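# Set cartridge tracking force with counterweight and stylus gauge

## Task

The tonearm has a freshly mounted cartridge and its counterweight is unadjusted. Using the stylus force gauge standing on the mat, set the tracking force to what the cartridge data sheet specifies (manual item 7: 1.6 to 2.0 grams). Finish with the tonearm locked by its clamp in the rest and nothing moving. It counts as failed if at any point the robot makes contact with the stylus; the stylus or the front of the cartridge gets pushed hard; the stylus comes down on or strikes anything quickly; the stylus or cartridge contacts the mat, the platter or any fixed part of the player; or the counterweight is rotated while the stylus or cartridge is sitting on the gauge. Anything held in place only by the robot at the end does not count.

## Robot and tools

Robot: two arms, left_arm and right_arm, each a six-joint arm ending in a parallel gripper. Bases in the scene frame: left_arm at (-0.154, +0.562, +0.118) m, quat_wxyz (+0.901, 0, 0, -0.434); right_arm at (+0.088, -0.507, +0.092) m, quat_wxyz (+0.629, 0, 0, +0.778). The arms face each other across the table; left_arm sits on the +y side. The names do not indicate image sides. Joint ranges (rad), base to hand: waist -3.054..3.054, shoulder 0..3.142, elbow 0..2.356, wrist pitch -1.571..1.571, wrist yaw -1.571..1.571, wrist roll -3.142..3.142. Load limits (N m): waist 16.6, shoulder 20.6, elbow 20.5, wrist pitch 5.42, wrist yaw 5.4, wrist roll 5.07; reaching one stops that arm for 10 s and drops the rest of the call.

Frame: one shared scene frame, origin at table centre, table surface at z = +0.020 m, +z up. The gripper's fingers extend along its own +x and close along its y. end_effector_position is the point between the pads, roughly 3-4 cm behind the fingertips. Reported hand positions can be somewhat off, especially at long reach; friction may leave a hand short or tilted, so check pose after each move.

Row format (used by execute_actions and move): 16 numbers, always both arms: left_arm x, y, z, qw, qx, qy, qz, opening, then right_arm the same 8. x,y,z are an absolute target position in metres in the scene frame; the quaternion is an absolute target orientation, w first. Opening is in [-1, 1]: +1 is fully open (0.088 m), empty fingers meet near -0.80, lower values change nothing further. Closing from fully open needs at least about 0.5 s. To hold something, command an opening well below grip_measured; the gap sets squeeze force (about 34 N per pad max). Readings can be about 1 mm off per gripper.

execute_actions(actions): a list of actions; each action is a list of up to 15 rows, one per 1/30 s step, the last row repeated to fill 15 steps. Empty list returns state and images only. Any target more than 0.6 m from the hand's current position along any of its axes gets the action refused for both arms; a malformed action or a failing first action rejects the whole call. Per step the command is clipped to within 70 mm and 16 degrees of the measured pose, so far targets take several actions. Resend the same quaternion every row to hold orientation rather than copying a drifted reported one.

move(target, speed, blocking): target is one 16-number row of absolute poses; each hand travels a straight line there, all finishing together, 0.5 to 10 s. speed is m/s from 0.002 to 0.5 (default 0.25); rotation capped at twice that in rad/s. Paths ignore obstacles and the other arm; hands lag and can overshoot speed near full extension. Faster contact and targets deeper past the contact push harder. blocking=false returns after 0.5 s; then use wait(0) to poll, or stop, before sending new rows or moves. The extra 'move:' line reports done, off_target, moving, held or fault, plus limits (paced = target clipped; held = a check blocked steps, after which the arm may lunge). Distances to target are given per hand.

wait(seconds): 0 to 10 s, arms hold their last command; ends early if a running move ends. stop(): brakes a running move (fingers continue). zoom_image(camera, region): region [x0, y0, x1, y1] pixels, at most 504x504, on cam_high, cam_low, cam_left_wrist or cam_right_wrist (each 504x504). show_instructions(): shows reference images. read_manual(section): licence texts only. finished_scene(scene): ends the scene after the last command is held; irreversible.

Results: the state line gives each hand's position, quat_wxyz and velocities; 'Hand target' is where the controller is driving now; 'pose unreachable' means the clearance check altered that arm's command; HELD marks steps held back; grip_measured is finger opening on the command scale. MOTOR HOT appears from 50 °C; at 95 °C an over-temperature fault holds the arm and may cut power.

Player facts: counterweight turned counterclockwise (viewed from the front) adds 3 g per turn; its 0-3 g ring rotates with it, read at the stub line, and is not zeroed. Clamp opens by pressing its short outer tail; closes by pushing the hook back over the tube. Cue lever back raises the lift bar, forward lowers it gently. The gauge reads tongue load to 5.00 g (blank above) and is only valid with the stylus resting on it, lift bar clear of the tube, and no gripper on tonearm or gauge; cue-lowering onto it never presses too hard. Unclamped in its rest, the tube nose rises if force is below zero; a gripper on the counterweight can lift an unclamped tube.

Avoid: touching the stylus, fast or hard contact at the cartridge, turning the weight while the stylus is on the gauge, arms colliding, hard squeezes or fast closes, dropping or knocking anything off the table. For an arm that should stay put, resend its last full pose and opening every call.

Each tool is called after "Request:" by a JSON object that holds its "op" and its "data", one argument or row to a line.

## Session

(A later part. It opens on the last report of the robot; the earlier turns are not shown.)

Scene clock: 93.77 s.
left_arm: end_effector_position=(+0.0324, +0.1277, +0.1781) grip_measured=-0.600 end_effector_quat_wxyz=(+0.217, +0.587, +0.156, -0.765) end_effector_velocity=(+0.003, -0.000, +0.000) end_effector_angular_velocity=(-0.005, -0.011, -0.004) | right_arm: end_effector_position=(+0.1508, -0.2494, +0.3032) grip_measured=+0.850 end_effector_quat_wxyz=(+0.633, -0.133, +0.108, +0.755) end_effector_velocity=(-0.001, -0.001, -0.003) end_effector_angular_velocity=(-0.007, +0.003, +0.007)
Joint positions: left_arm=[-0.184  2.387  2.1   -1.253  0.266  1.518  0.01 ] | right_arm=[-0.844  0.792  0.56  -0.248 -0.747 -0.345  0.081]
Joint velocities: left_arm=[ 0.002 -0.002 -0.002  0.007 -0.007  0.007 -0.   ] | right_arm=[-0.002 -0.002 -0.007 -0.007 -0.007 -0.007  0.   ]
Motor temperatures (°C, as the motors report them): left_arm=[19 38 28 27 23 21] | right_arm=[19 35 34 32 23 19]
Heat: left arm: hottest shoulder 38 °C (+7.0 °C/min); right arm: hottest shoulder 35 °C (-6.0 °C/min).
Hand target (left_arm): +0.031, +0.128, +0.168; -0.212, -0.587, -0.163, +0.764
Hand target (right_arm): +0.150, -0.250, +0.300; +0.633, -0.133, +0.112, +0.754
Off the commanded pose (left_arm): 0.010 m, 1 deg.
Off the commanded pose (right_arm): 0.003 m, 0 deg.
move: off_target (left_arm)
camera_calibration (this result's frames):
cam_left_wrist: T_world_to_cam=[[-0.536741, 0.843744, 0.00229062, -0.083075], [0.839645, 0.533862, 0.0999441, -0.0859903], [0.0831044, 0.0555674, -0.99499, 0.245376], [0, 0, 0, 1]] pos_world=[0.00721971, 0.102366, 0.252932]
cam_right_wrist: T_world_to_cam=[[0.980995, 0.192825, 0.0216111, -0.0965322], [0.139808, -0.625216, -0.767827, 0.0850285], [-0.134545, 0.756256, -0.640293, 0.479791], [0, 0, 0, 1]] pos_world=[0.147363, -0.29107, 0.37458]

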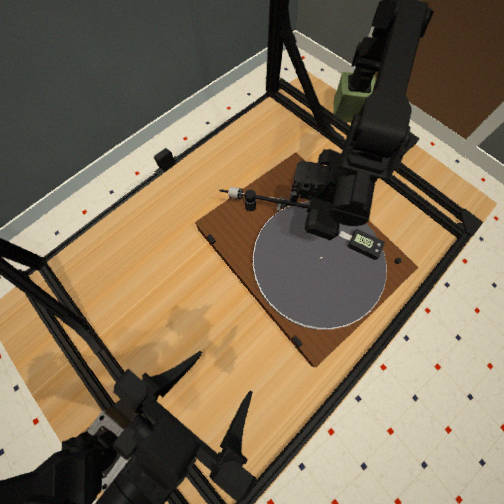

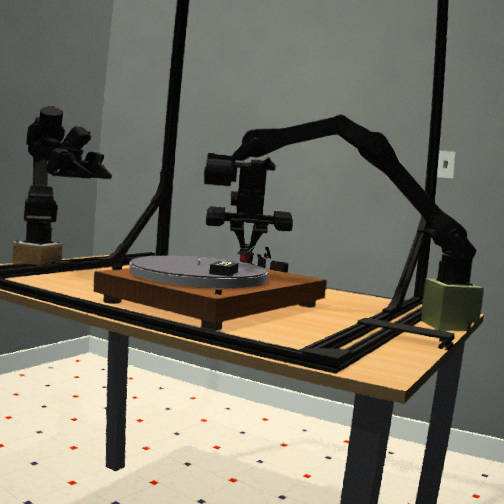

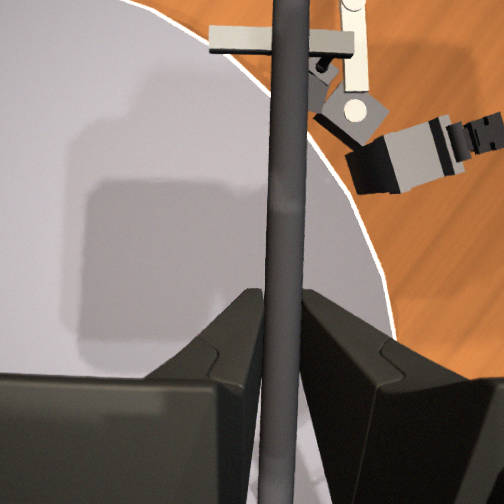

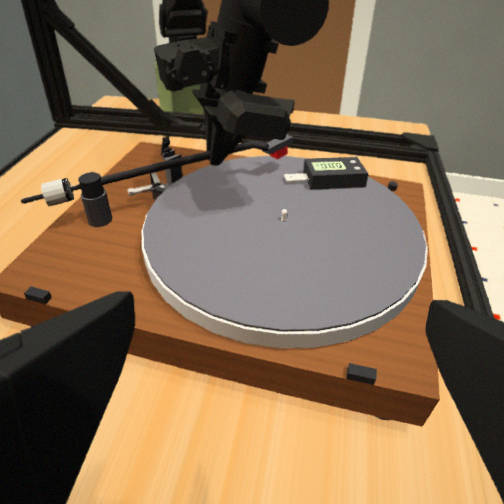

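Request:
{"op": "move", "data": {
  "target": [0.031,0.128,0.162,0.212,0.587,0.163,-0.764,-0.67,0.15,-0.25,0.3,0.633,-0.133,0.112,0.754,0.85],
  "speed": 0.008
}}

Request:
{"op": "move", "data": {
  "target": [0.031,0.128,0.168,0.212,0.587,0.163,-0.764,-0.2,0.15,-0.25,0.3,0.633,-0.133,0.112,0.754,0.85],
  "speed": 0.008
}}

Request:
{"op": "move", "data": {
  "target": [0.031,0.128,0.215,0.212,0.587,0.163,-0.764,-0.2,0.15,-0.25,0.3,0.633,-0.133,0.112,0.754,0.85],
  "speed": 0.04
}}

Request:
{"op": "move", "data": {
  "target": [0.08,0.19,0.24,0.709,0.287,0.497,-0.41,-1,0.15,-0.25,0.3,0.633,-0.133,0.112,0.754,0.85]
}}

Scene clock: 102.60 s.
left_arm: end_effector_position=(+0.0328, +0.1276, +0.1726) grip_measured=-0.601 end_effector_quat_wxyz=(+0.217, +0.587, +0.155, -0.764) end_effector_velocity=(-0.006, +0.001, -0.001) end_effector_angular_velocity=(+0.006, +0.011, -0.015) | right_arm: end_effector_position=(+0.1508, -0.2495, +0.3032) grip_measured=+0.850 end_effector_quat_wxyz=(+0.633, -0.133, +0.108, +0.755) end_effector_velocity=(-0.005, -0.001, +0.002) end_effector_angular_velocity=(+0.009, +0.008, +0.033)
Joint positions: left_arm=[-0.184  2.388  2.08  -1.231  0.265  1.52   0.01 ] | right_arm=[-0.844  0.791  0.56  -0.247 -0.747 -0.345  0.081]
Joint velocities: left_arm=[-0.007 -0.002 -0.007 -0.007  0.007  0.007  0.   ] | right_arm=[-0.002 -0.002  0.002 -0.007 -0.037 -0.007 -0.   ]
Motor temperatures (°C, as the motors report them): left_arm=[19 39 28 27 23 21] | right_arm=[19 34 34 33 23 19]
Heat: left arm: hottest shoulder 39 °C (+7.2 °C/min); right arm: hottest shoulder 34 °C (-8.2 °C/min).
Hand target (left_arm): +0.031, +0.128, +0.162; -0.212, -0.587, -0.163, +0.764
Hand target (right_arm): +0.150, -0.250, +0.300; +0.633, -0.133, +0.112, +0.754
Off the commanded pose (left_arm): 0.011 m, 1 deg.
Off the commanded pose (right_arm): 0.003 m, 0 deg.
move: off_target (left_arm)
camera_calibration (this result's frames):
cam_left_wrist: T_world_to_cam=[[-0.535842, 0.844318, 0.00030849, -0.0825585], [0.840051, 0.533098, 0.100599, -0.0857366], [0.0847729, 0.0541643, -0.994927, 0.239967], [0, 0, 0, 1]] pos_world=[0.00744202, 0.102414, 0.2474]
cam_right_wrist: T_world_to_cam=[[0.98099, 0.192819, 0.0218917, -0.0965883], [0.139981, -0.62498, -0.767988, 0.085085], [-0.1344, 0.756453, -0.64009, 0.479772], [0, 0, 0, 1]] pos_world=[0.147323, -0.291124, 0.374556]

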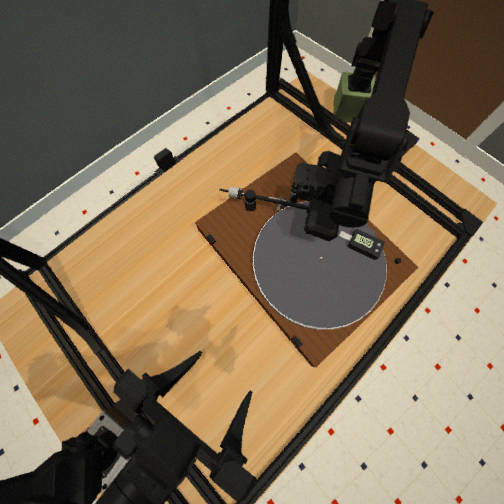

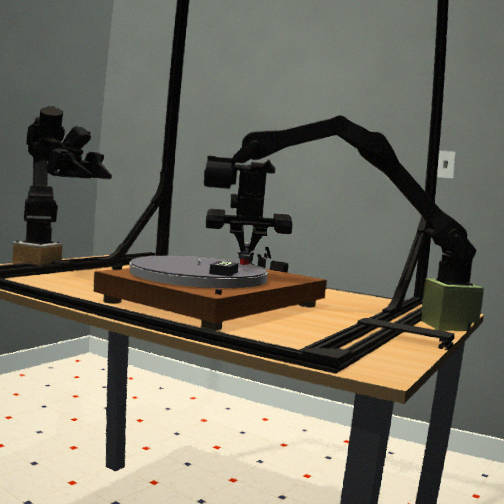

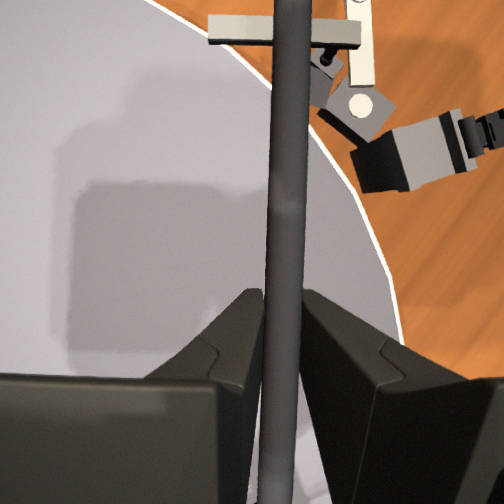

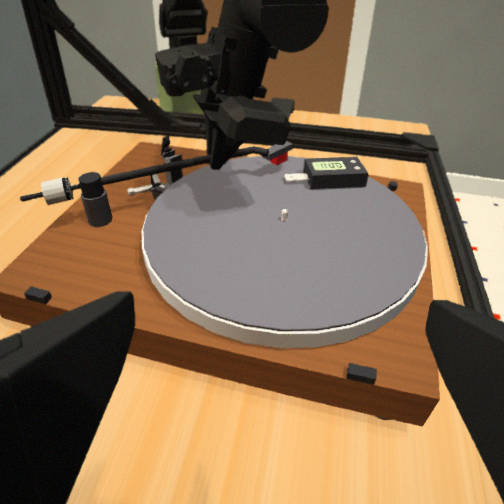

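Scene clock: 104.03 s.
left_arm: end_effector_position=(+0.0310, +0.1290, +0.1715) grip_measured=-0.200 end_effector_quat_wxyz=(+0.214, +0.586, +0.160, -0.765) end_effector_velocity=(-0.001, +0.002, -0.002) end_effector_angular_velocity=(+0.013, -0.002, -0.009) | right_arm: end_effector_position=(+0.1507, -0.2494, +0.3032) grip_measured=+0.850 end_effector_quat_wxyz=(+0.633, -0.133, +0.108, +0.755) end_effector_velocity=(-0.001, -0.001, -0.001) end_effector_angular_velocity=(-0.005, +0.014, +0.002)
Joint positions: left_arm=[-0.186  2.39   2.08  -1.24   0.265  1.515  0.029] | right_arm=[-0.844  0.791  0.56  -0.247 -0.747 -0.345  0.081]
Joint velocities: left_arm=[-0.002  0.002 -0.002 -0.007 -0.007  0.007 -0.   ] | right_arm=[-0.002 -0.002 -0.002 -0.007 -0.007  0.007 -0.   ]
Motor temperatures (°C, as the motors report them): left_arm=[19 39 28 27 22 21] | right_arm=[19 34 34 33 23 19]
Heat: left arm: hottest shoulder 39 °C (+7.1 °C/min); right arm: hottest shoulder 34 °C (-8.1 °C/min).
Hand target (left_arm): +0.031, +0.128, +0.168; -0.212, -0.587, -0.163, +0.764
Hand target (right_arm): +0.150, -0.250, +0.300; +0.633, -0.133, +0.112, +0.754
Off the commanded pose (left_arm): 0.004 m, 0 deg.
Off the commanded pose (right_arm): 0.003 m, 0 deg.
move: done
camera_calibration (this result's frames):
cam_left_wrist: T_world_to_cam=[[-0.537612, 0.8431, 0.0124403, -0.086547], [0.839495, 0.533816, 0.101431, -0.0851145], [0.0788753, 0.0649738, -0.994765, 0.237728], [0, 0, 0, 1]] pos_world=[0.00617363, 0.102957, 0.246193]
cam_right_wrist: T_world_to_cam=[[0.980917, 0.193193, 0.0218917, -0.0963919], [0.14022, -0.624927, -0.767988, 0.0850911], [-0.134689, 0.756401, -0.64009, 0.479771], [0, 0, 0, 1]] pos_world=[0.147241, -0.291102, 0.374556]

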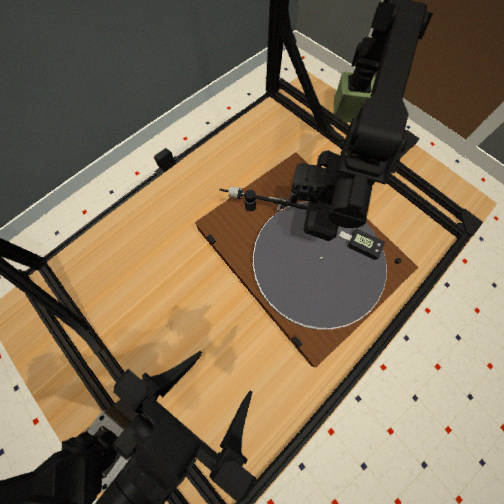

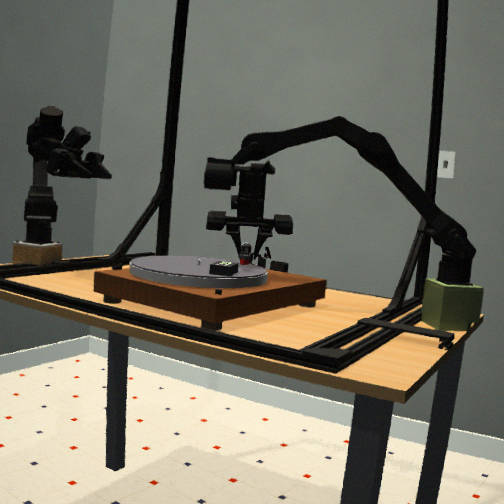

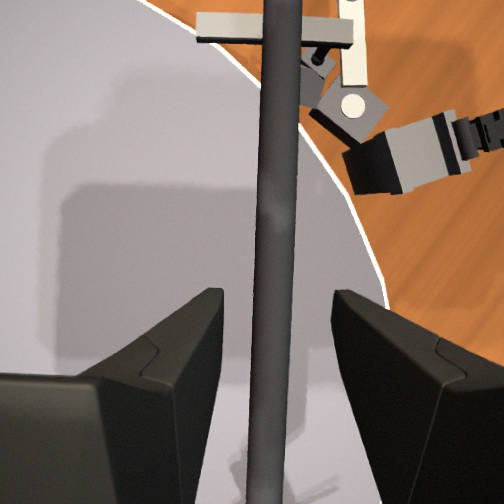

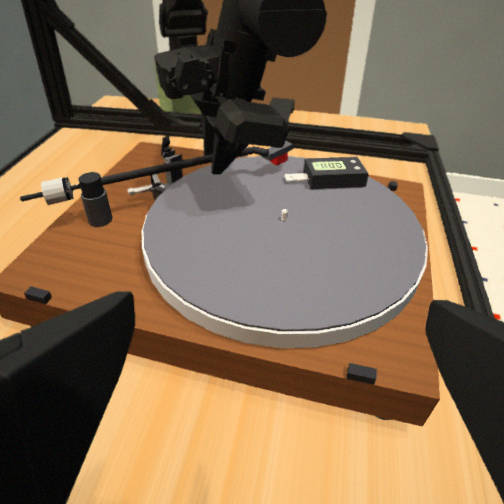

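Scene clock: 105.43 s.
left_arm: end_effector_position=(+0.0306, +0.1298, +0.2171) grip_measured=-0.200 end_effector_quat_wxyz=(+0.213, +0.585, +0.162, -0.765) end_effector_velocity=(+0.001, +0.003, -0.008) end_effector_angular_velocity=(+0.040, -0.004, +0.005) | right_arm: end_effector_position=(+0.1507, -0.2495, +0.3030) grip_measured=+0.850 end_effector_quat_wxyz=(+0.633, -0.133, +0.108, +0.755) end_effector_velocity=(-0.002, -0.002, -0.004) end_effector_angular_velocity=(-0.017, +0.023, +0.002)
Joint positions: left_arm=[-0.186  2.396  2.271 -1.429  0.265  1.515  0.029] | right_arm=[-0.844  0.791  0.56  -0.247 -0.747 -0.345  0.081]
Joint velocities: left_arm=[-0.002  0.022  0.012 -0.022 -0.022 -0.007 -0.   ] | right_arm=[-0.002 -0.002 -0.002 -0.022 -0.007  0.007 -0.   ]
Motor temperatures (°C, as the motors report them): left_arm=[19 39 28 27 22 21] | right_arm=[19 34 34 33 23 19]
Heat: left arm: hottest shoulder 39 °C (+7.1 °C/min); right arm: hottest shoulder 34 °C (-8.1 °C/min).
Hand target (left_arm): +0.031, +0.128, +0.215; -0.212, -0.587, -0.163, +0.764
Hand target (right_arm): +0.150, -0.250, +0.300; +0.633, -0.133, +0.112, +0.754
Off the commanded pose (left_arm): 0.003 m, 0 deg.
Off the commanded pose (right_arm): 0.003 m, 0 deg.
move: done
camera_calibration (this result's frames):
cam_left_wrist: T_world_to_cam=[[-0.538202, 0.842648, 0.0168226, -0.0888911], [0.839312, 0.534041, 0.101762, -0.0899025], [0.0767658, 0.0688881, -0.994666, 0.282568], [0, 0, 0, 1]] pos_world=[0.00592328, 0.10345, 0.291705]
cam_right_wrist: T_world_to_cam=[[0.980921, 0.1932, 0.0216111, -0.0962801], [0.140047, -0.625163, -0.767827, 0.0848764], [-0.134833, 0.756204, -0.640293, 0.479721], [0, 0, 0, 1]] pos_world=[0.147239, -0.291104, 0.374413]

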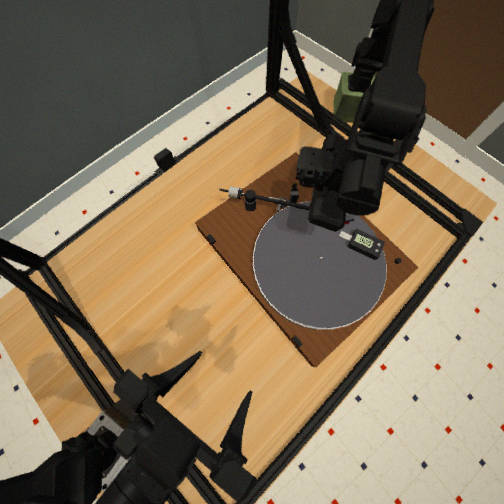

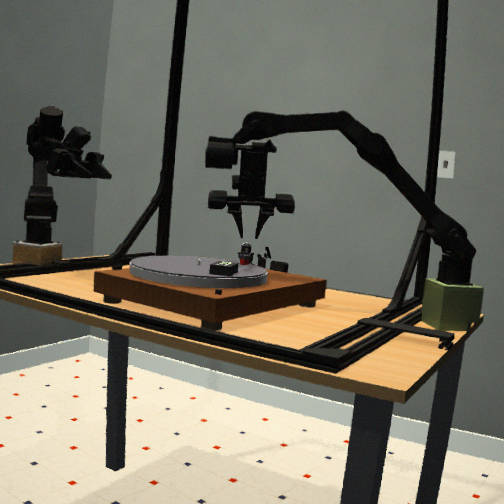

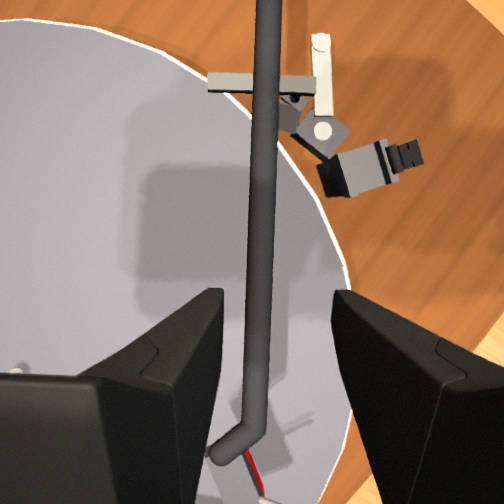

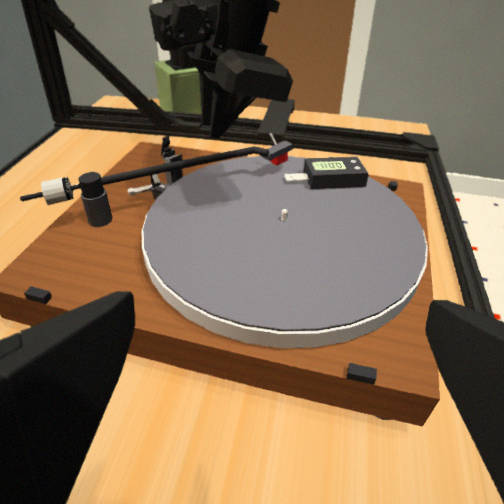

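Scene clock: 109.00 s.
left_arm: end_effector_position=(+0.0801, +0.1867, +0.2358) grip_measured=-0.780 end_effector_quat_wxyz=(+0.704, +0.290, +0.501, -0.412) end_effector_velocity=(-0.004, +0.002, -0.002) end_effector_angular_velocity=(+0.005, +0.015, +0.002) | right_arm: end_effector_position=(+0.1507, -0.2495, +0.3030) grip_measured=+0.850 end_effector_quat_wxyz=(+0.633, -0.133, +0.108, +0.755) end_effector_velocity=(-0.002, -0.002, -0.002) end_effector_angular_velocity=(-0.005, +0.014, +0.002)
Joint positions: left_arm=[-0.108  1.955  1.616 -0.895  0.021  0.046  0.001] | right_arm=[-0.844  0.791  0.56  -0.247 -0.746 -0.345  0.081]
Joint velocities: left_arm=[-0.002 -0.002 -0.007 -0.007  0.007 -0.007  0.   ] | right_arm=[-0.002 -0.007 -0.007 -0.007 -0.007  0.007 -0.   ]
Motor temperatures (°C, as the motors report them): left_arm=[19 40 28 27 22 21] | right_arm=[19 34 34 33 23 19]
Heat: left arm: hottest shoulder 40 °C (+7.1 °C/min); right arm: hottest shoulder 34 °C (-9.1 °C/min).
Hand target (left_arm): +0.080, +0.189, +0.240; +0.709, +0.288, +0.497, -0.410
Hand target (right_arm): +0.150, -0.250, +0.300; +0.633, -0.133, +0.112, +0.754
Off the commanded pose (left_arm): 0.005 m, 1 deg.
Off the commanded pose (right_arm): 0.003 m, 0 deg.
move: done
camera_calibration (this result's frames):
cam_left_wrist: T_world_to_cam=[[-0.857724, -0.513493, 0.0251799, 0.166335], [-0.512761, 0.857993, 0.0304119, -0.0990531], [-0.0372205, 0.0131738, -0.99922, 0.314093], [0, 0, 0, 1]] pos_world=[0.10357, 0.166261, 0.312673]
cam_right_wrist: T_world_to_cam=[[0.980984, 0.19287, 0.0217302, -0.0964614], [0.139944, -0.62529, -0.767742, 0.0848149], [-0.134487, 0.756183, -0.640391, 0.479687], [0, 0, 0, 1]] pos_world=[0.147269, -0.291093, 0.374399]

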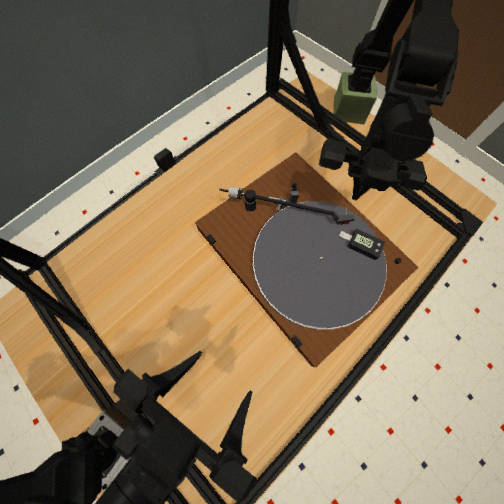

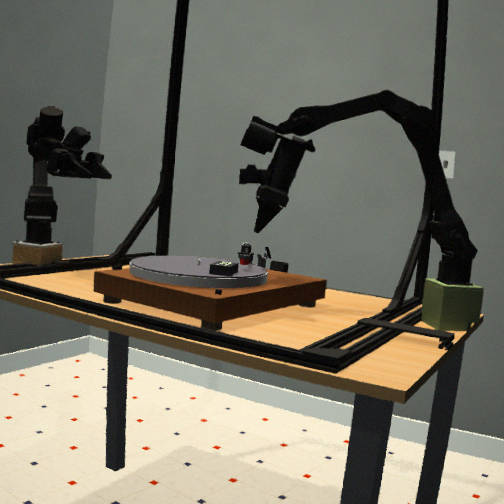

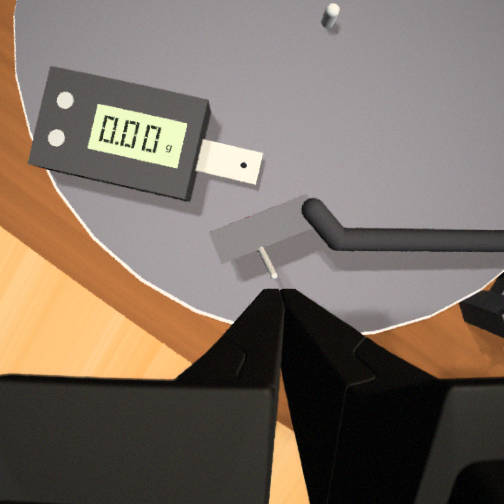

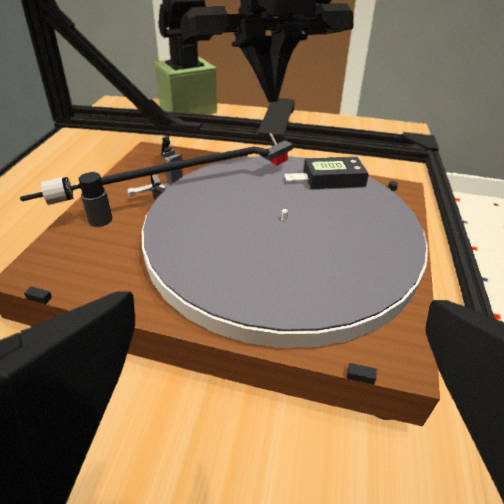

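Request:
{"op": "move", "data": {
  "target": [0.015,0.17,0.21,0.709,0.287,0.497,-0.41,-1,0.15,-0.25,0.3,0.633,-0.133,0.112,0.754,0.85],
  "speed": 0.1
}}

Request:
{"op": "move", "data": {
  "target": [0.015,0.17,0.168,0.709,0.287,0.497,-0.41,-1,0.15,-0.25,0.3,0.633,-0.133,0.112,0.754,0.85],
  "speed": 0.04
}}

Request:
{"op": "move", "data": {
  "target": [0.034,0.129,0.172,0.709,0.287,0.497,-0.41,-1,0.15,-0.25,0.3,0.633,-0.133,0.112,0.754,0.85],
  "speed": 0.008
}}

Request:
{"op": "move", "data": {
  "target": [0.025,0.15,0.24,0.709,0.287,0.497,-0.41,-1,0.15,-0.25,0.3,0.633,-0.133,0.112,0.754,0.85],
  "speed": 0.06
}}

Request:
{"op": "move", "data": {
  "target": [0.1,0.153,0.24,0.709,0.287,0.497,-0.41,-1,0.15,-0.25,0.3,0.633,-0.133,0.112,0.754,0.85],
  "speed": 0.1
}}

Scene clock: 121.67 s.
left_arm: end_effector_position=(+0.0157, +0.1688, +0.2057) grip_measured=-0.780 end_effector_quat_wxyz=(+0.705, +0.289, +0.501, -0.410) end_effector_velocity=(+0.001, +0.003, +0.004) end_effector_angular_velocity=(-0.006, +0.003, +0.039) | right_arm: end_effector_position=(+0.1507, -0.2495, +0.3029) grip_measured=+0.850 end_effector_quat_wxyz=(+0.633, -0.133, +0.108, +0.755) end_effector_velocity=(-0.003, -0.001, -0.003) end_effector_angular_velocity=(-0.003, +0.009, +0.020)
Joint positions: left_arm=[-0.28   1.923  1.45  -0.764 -0.039 -0.12   0.001] | right_arm=[-0.844  0.791  0.559 -0.247 -0.746 -0.345  0.081]
Joint velocities: left_arm=[ 0.002 -0.012 -0.002 -0.007 -0.007 -0.037 -0.   ] | right_arm=[-0.002 -0.002 -0.007 -0.007 -0.022 -0.007 -0.   ]
Motor temperatures (°C, as the motors report them): left_arm=[19 42 28 27 22 21] | right_arm=[19 33 35 34 23 19]
Heat: left arm: hottest shoulder 42 °C (+8.1 °C/min); right arm: hottest elbow 35 °C (-5.1 °C/min).
Hand target (left_arm): +0.015, +0.171, +0.210; +0.709, +0.287, +0.497, -0.410
Hand target (right_arm): +0.150, -0.250, +0.300; +0.633, -0.133, +0.112, +0.754
Off the commanded pose (left_arm): 0.004 m, 1 deg.
Off the commanded pose (right_arm): 0.003 m, 0 deg.
move: done
camera_calibration (this result's frames):
cam_left_wrist: T_world_to_cam=[[-0.855068, -0.518009, 0.0229453, 0.103854], [-0.517283, 0.855249, 0.031109, -0.115428], [-0.0357387, 0.014731, -0.999253, 0.281606], [0, 0, 0, 1]] pos_world=[0.0391574, 0.148368, 0.282604]
cam_right_wrist: T_world_to_cam=[[0.981016, 0.192744, 0.0213714, -0.0963347], [0.139592, -0.625356, -0.767753, 0.0847702], [-0.134615, 0.756161, -0.64039, 0.479693], [0, 0, 0, 1]] pos_world=[0.147247, -0.291146, 0.374332]

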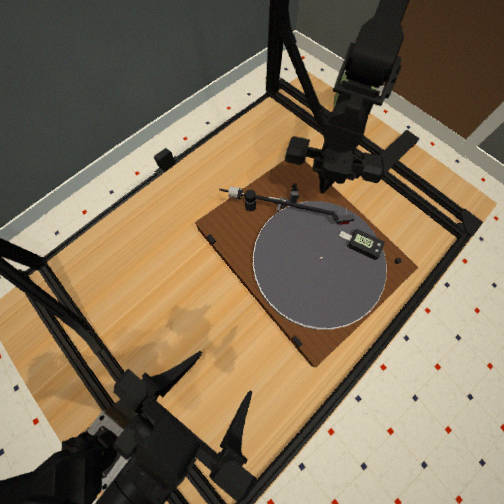

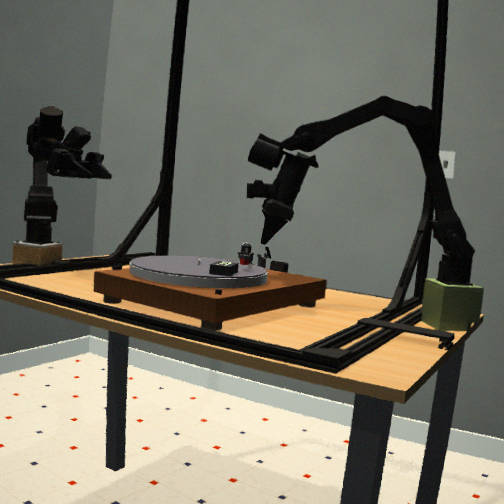

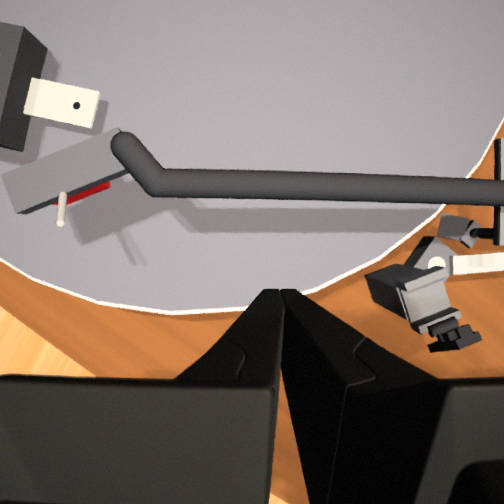

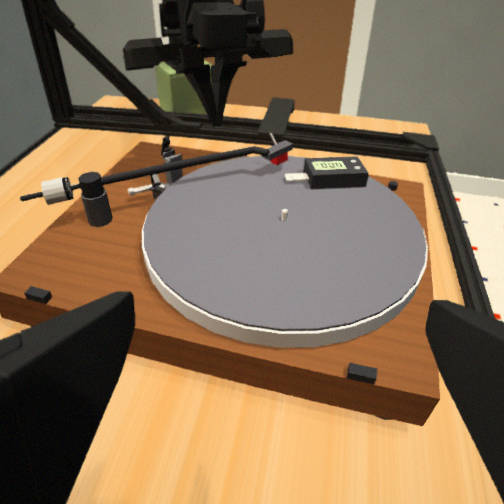

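Scene clock: 122.93 s.
left_arm: end_effector_position=(+0.0162, +0.1677, +0.1747) grip_measured=-0.780 end_effector_quat_wxyz=(+0.711, +0.282, +0.492, -0.414) end_effector_velocity=(+0.002, -0.004, +0.002) end_effector_angular_velocity=(-0.019, -0.012, +0.007) | right_arm: end_effector_position=(+0.1507, -0.2495, +0.3029) grip_measured=+0.850 end_effector_quat_wxyz=(+0.633, -0.133, +0.108, +0.755) end_effector_velocity=(+0.001, -0.001, -0.002) end_effector_angular_velocity=(-0.007, -0.005, -0.006)
Joint positions: left_arm=[-0.28   1.943  1.342 -0.608 -0.039 -0.121  0.001] | right_arm=[-0.844  0.791  0.559 -0.247 -0.746 -0.345  0.081]
Joint velocities: left_arm=[-0.002 -0.002 -0.002  0.022 -0.007 -0.007 -0.001] | right_arm=[-0.002 -0.002 -0.002 -0.007  0.007 -0.007  0.   ]
Motor temperatures (°C, as the motors report them): left_arm=[19 41 28 27 22 21] | right_arm=[19 33 35 34 23 19]
Heat: left arm: hottest shoulder 41 °C (+7.1 °C/min); right arm: hottest elbow 35 °C (-4.0 °C/min).
Hand target (left_arm): +0.015, +0.170, +0.168; +0.709, +0.287, +0.497, -0.410
Hand target (right_arm): +0.150, -0.250, +0.300; +0.633, -0.133, +0.112, +0.754
Off the commanded pose (left_arm): 0.007 m, 1 deg.
Off the commanded pose (right_arm): 0.003 m, 0 deg.
move: done
camera_calibration (this result's frames):
cam_left_wrist: T_world_to_cam=[[-0.854707, -0.518403, 0.0271209, 0.103776], [-0.518498, 0.85507, 0.00392017, -0.108486], [-0.0252225, -0.0107115, -0.999624, 0.25477], [0, 0, 0, 1]] pos_world=[0.0388742, 0.14929, 0.252286]
cam_right_wrist: T_world_to_cam=[[0.981016, 0.192744, 0.0213714, -0.0963347], [0.139592, -0.625356, -0.767753, 0.0847702], [-0.134615, 0.756161, -0.64039, 0.479693], [0, 0, 0, 1]] pos_world=[0.147247, -0.291146, 0.374332]

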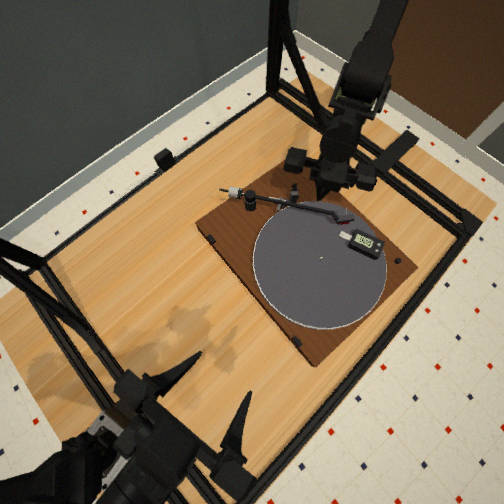

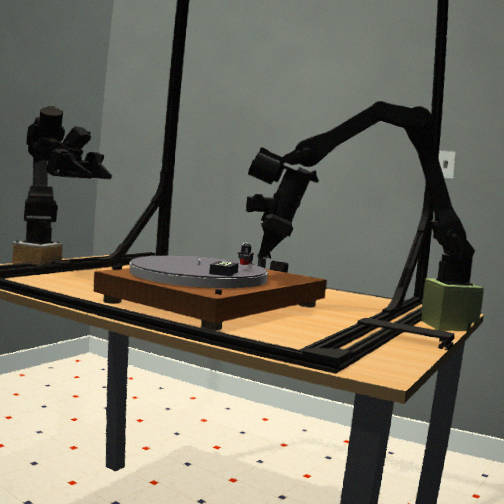

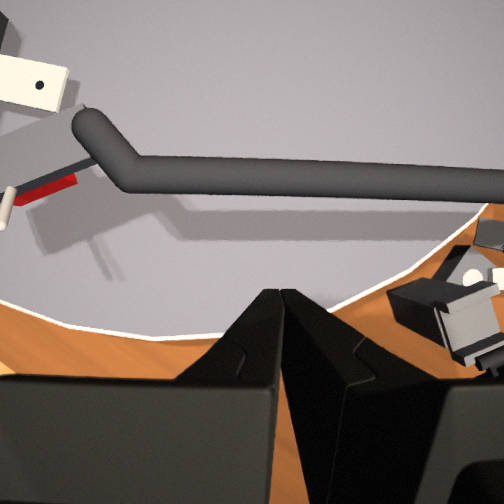

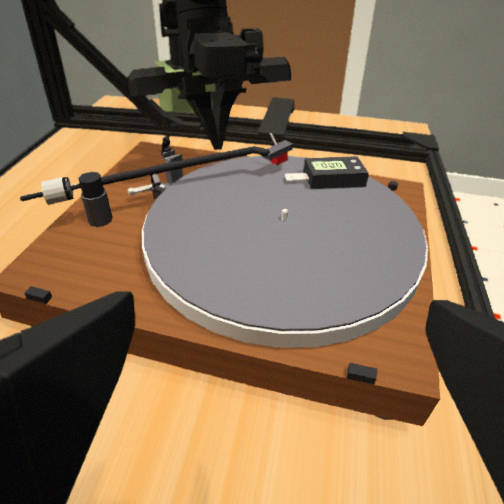

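Scene clock: 128.50 s.
left_arm: end_effector_position=(+0.0311, +0.1320, +0.1717) grip_measured=-0.780 end_effector_quat_wxyz=(+0.707, +0.287, +0.499, -0.411) end_effector_velocity=(+0.000, -0.000, +0.001) end_effector_angular_velocity=(+0.006, -0.008, -0.007) | right_arm: end_effector_position=(+0.1507, -0.2495, +0.3028) grip_measured=+0.850 end_effector_quat_wxyz=(+0.633, -0.133, +0.109, +0.755) end_effector_velocity=(-0.001, -0.001, -0.002) end_effector_angular_velocity=(-0.004, -0.010, +0.012)
Joint positions: left_arm=[-0.28   2.1    1.567 -0.696 -0.039 -0.121  0.001] | right_arm=[-0.844  0.791  0.559 -0.247 -0.746 -0.345  0.081]
Joint velocities: left_arm=[-0.002  0.002  0.007 -0.007 -0.007  0.007  0.   ] | right_arm=[-0.002  0.002 -0.002 -0.007 -0.007 -0.022  0.   ]
Motor temperatures (°C, as the motors report them): left_arm=[19 41 28 27 22 21] | right_arm=[19 32 35 34 23 19]
Heat: left arm: hottest shoulder 41 °C (+6.1 °C/min); right arm: hottest elbow 35 °C (-3.0 °C/min).
Hand target (left_arm): +0.034, +0.129, +0.172; +0.709, +0.287, +0.497, -0.410
Hand target (right_arm): +0.150, -0.250, +0.300; +0.633, -0.133, +0.112, +0.754
Off the commanded pose (left_arm): 0.004 m, 0 deg.
Off the commanded pose (right_arm): 0.003 m, 0 deg.
move: done
camera_calibration (this result's frames):
cam_left_wrist: T_world_to_cam=[[-0.854515, -0.518863, 0.0241801, 0.0985764], [-0.518397, 0.854826, 0.0231507, -0.0734777], [-0.0326818, 0.0072477, -0.99944, 0.249562], [0, 0, 0, 1]] pos_world=[0.0543005, 0.11215, 0.248739]
cam_right_wrist: T_world_to_cam=[[0.981021, 0.192751, 0.0210909, -0.096223], [0.139419, -0.625592, -0.767592, 0.0845555], [-0.13476, 0.755964, -0.640592, 0.479643], [0, 0, 0, 1]] pos_world=[0.147245, -0.291148, 0.374189]

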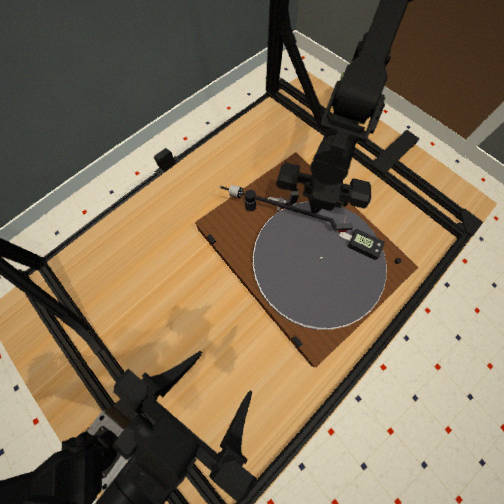

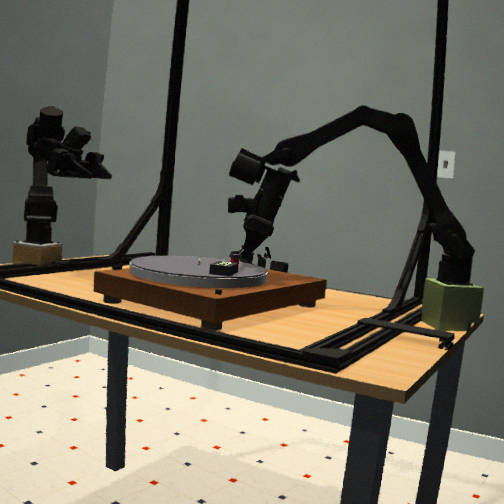

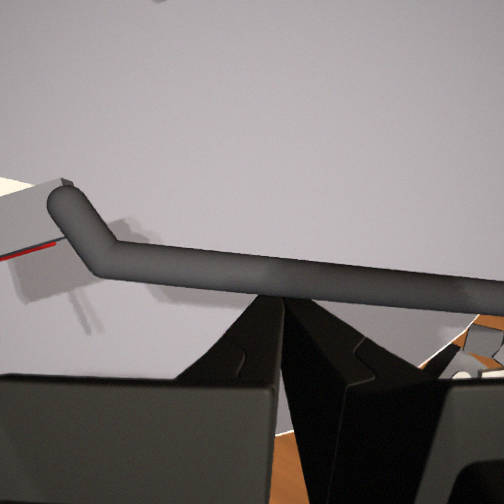

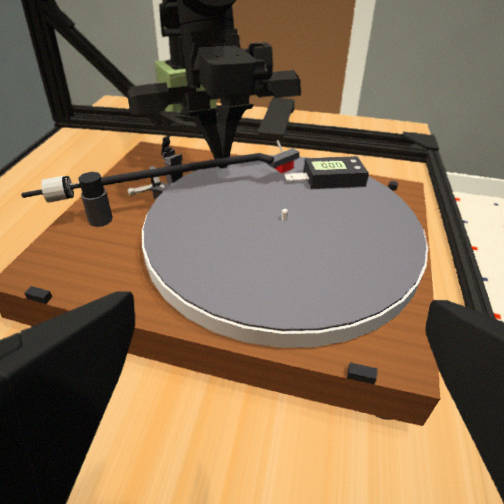

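Scene clock: 130.07 s.
left_arm: end_effector_position=(+0.0227, +0.1521, +0.2278) grip_measured=-0.780 end_effector_quat_wxyz=(+0.701, +0.294, +0.508, -0.406) end_effector_velocity=(-0.002, +0.005, -0.001) end_effector_angular_velocity=(+0.022, +0.004, +0.007) | right_arm: end_effector_position=(+0.1507, -0.2495, +0.3028) grip_measured=+0.850 end_effector_quat_wxyz=(+0.633, -0.133, +0.109, +0.755) end_effector_velocity=(-0.002, -0.001, -0.001) end_effector_angular_velocity=(-0.000, -0.013, +0.016)
Joint positions: left_arm=[-0.28   1.992  1.641 -0.906 -0.039 -0.121  0.001] | right_arm=[-0.844  0.791  0.559 -0.247 -0.746 -0.345  0.081]
Joint velocities: left_arm=[-0.002 -0.002 -0.002 -0.022 -0.007 -0.007 -0.   ] | right_arm=[ 0.002 -0.002 -0.002 -0.007 -0.007 -0.022 -0.   ]
Motor temperatures (°C, as the motors report them): left_arm=[19 41 29 27 22 21] | right_arm=[19 32 35 34 23 19]
Heat: left arm: hottest shoulder 41 °C (+6.0 °C/min); right arm: hottest elbow 35 °C (-3.0 °C/min).
Hand target (left_arm): +0.025, +0.150, +0.240; +0.709, +0.287, +0.497, -0.410
Hand target (right_arm): +0.150, -0.250, +0.300; +0.633, -0.133, +0.112, +0.754
Off the commanded pose (left_arm): 0.013 m, 2 deg.
Off the commanded pose (right_arm): 0.003 m, 0 deg.
move: off_target (left_arm)
camera_calibration (this result's frames):
cam_left_wrist: T_world_to_cam=[[-0.854282, -0.519424, 0.0200132, 0.101547], [-0.518011, 0.853895, 0.050283, -0.102367], [-0.0432073, 0.0325889, -0.998534, 0.30148], [0, 0, 0, 1]] pos_world=[0.0467488, 0.130331, 0.304153]
cam_right_wrist: T_world_to_cam=[[0.981021, 0.192751, 0.0210909, -0.096223], [0.139419, -0.625592, -0.767592, 0.0845555], [-0.13476, 0.755964, -0.640592, 0.479643], [0, 0, 0, 1]] pos_world=[0.147245, -0.291148, 0.374189]

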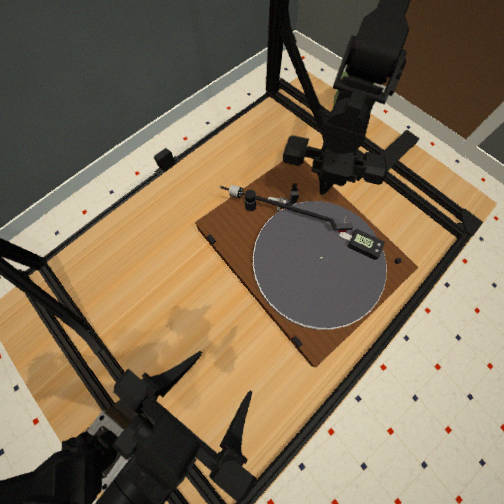

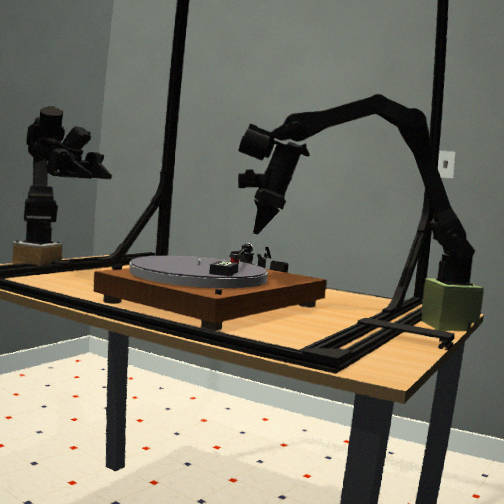

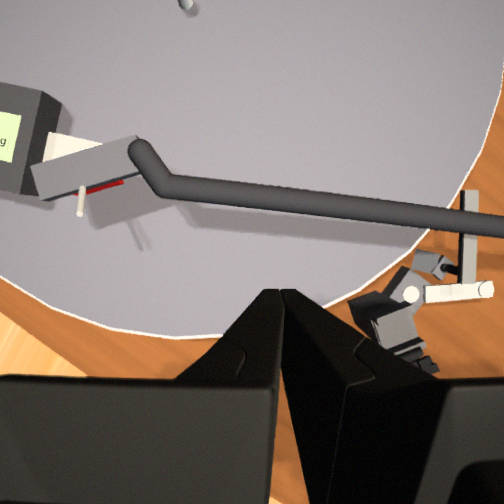

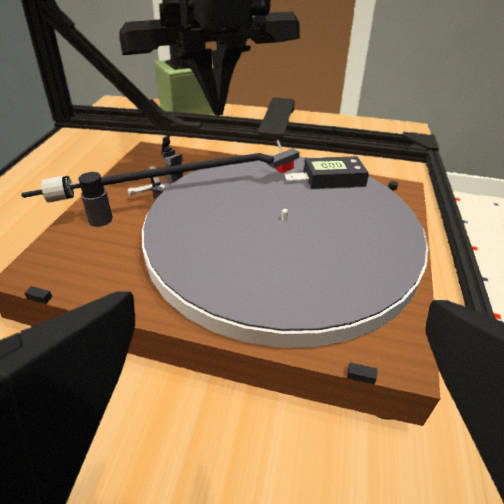

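Scene clock: 131.23 s.
left_arm: end_effector_position=(+0.0984, +0.1557, +0.2395) grip_measured=-0.780 end_effector_quat_wxyz=(+0.709, +0.288, +0.498, -0.407) end_effector_velocity=(-0.001, -0.002, +0.000) end_effector_angular_velocity=(+0.007, -0.007, -0.012) | right_arm: end_effector_position=(+0.1507, -0.2495, +0.3028) grip_measured=+0.850 end_effector_quat_wxyz=(+0.633, -0.133, +0.109, +0.755) end_effector_velocity=(+0.001, -0.001, -0.004) end_effector_angular_velocity=(-0.011, -0.002, -0.006)
Joint positions: left_arm=[-0.115  2.095  1.833 -0.964  0.008  0.031  0.001] | right_arm=[-0.844  0.791  0.559 -0.247 -0.746 -0.345  0.081]
Joint velocities: left_arm=[-0.007  0.007  0.012 -0.007 -0.007  0.007 -0.   ] | right_arm=[-0.002 -0.002 -0.007 -0.007  0.007 -0.007 -0.   ]
Motor temperatures (°C, as the motors report them): left_arm=[19 41 29 27 22 21] | right_arm=[19 32 35 34 23 19]
Heat: left arm: hottest shoulder 41 °C (+6.0 °C/min); right arm: hottest elbow 35 °C (-3.0 °C/min).
Hand target (left_arm): +0.100, +0.153, +0.240; +0.709, +0.287, +0.497, -0.410
Hand target (right_arm): +0.150, -0.250, +0.300; +0.633, -0.133, +0.112, +0.754
Off the commanded pose (left_arm): 0.003 m, 0 deg.
Off the commanded pose (right_arm): 0.003 m, 0 deg.
move: done
camera_calibration (this result's frames):
cam_left_wrist: T_world_to_cam=[[-0.851543, -0.523991, 0.0175623, 0.168919], [-0.523606, 0.851667, 0.0223742, -0.0592073], [-0.0266811, 0.00985689, -0.999595, 0.318465], [0, 0, 0, 1]] pos_world=[0.121337, 0.135798, 0.316695]
cam_right_wrist: T_world_to_cam=[[0.981021, 0.192751, 0.0210909, -0.096223], [0.139419, -0.625592, -0.767592, 0.0845555], [-0.13476, 0.755964, -0.640592, 0.479643], [0, 0, 0, 1]] pos_world=[0.147245, -0.291148, 0.374189]

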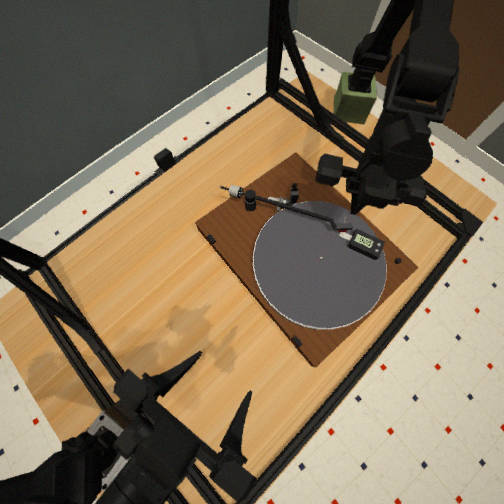

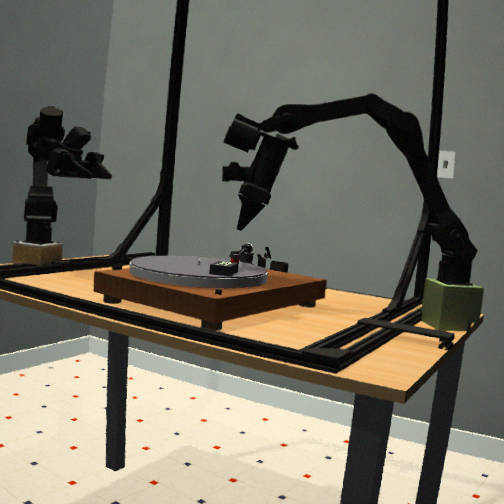

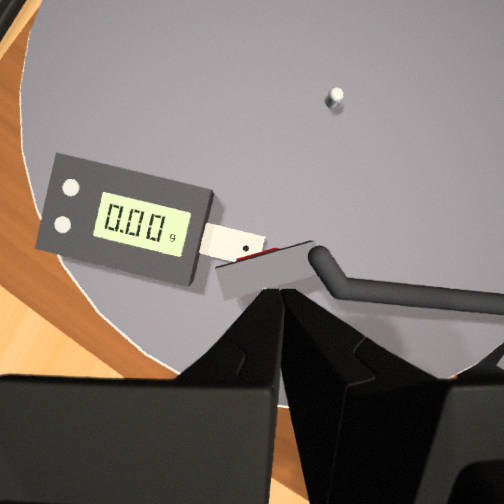

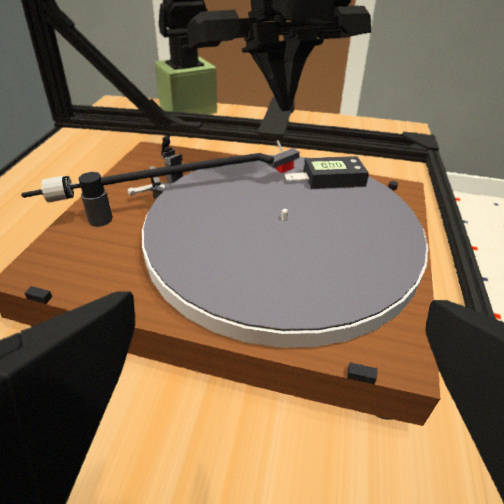

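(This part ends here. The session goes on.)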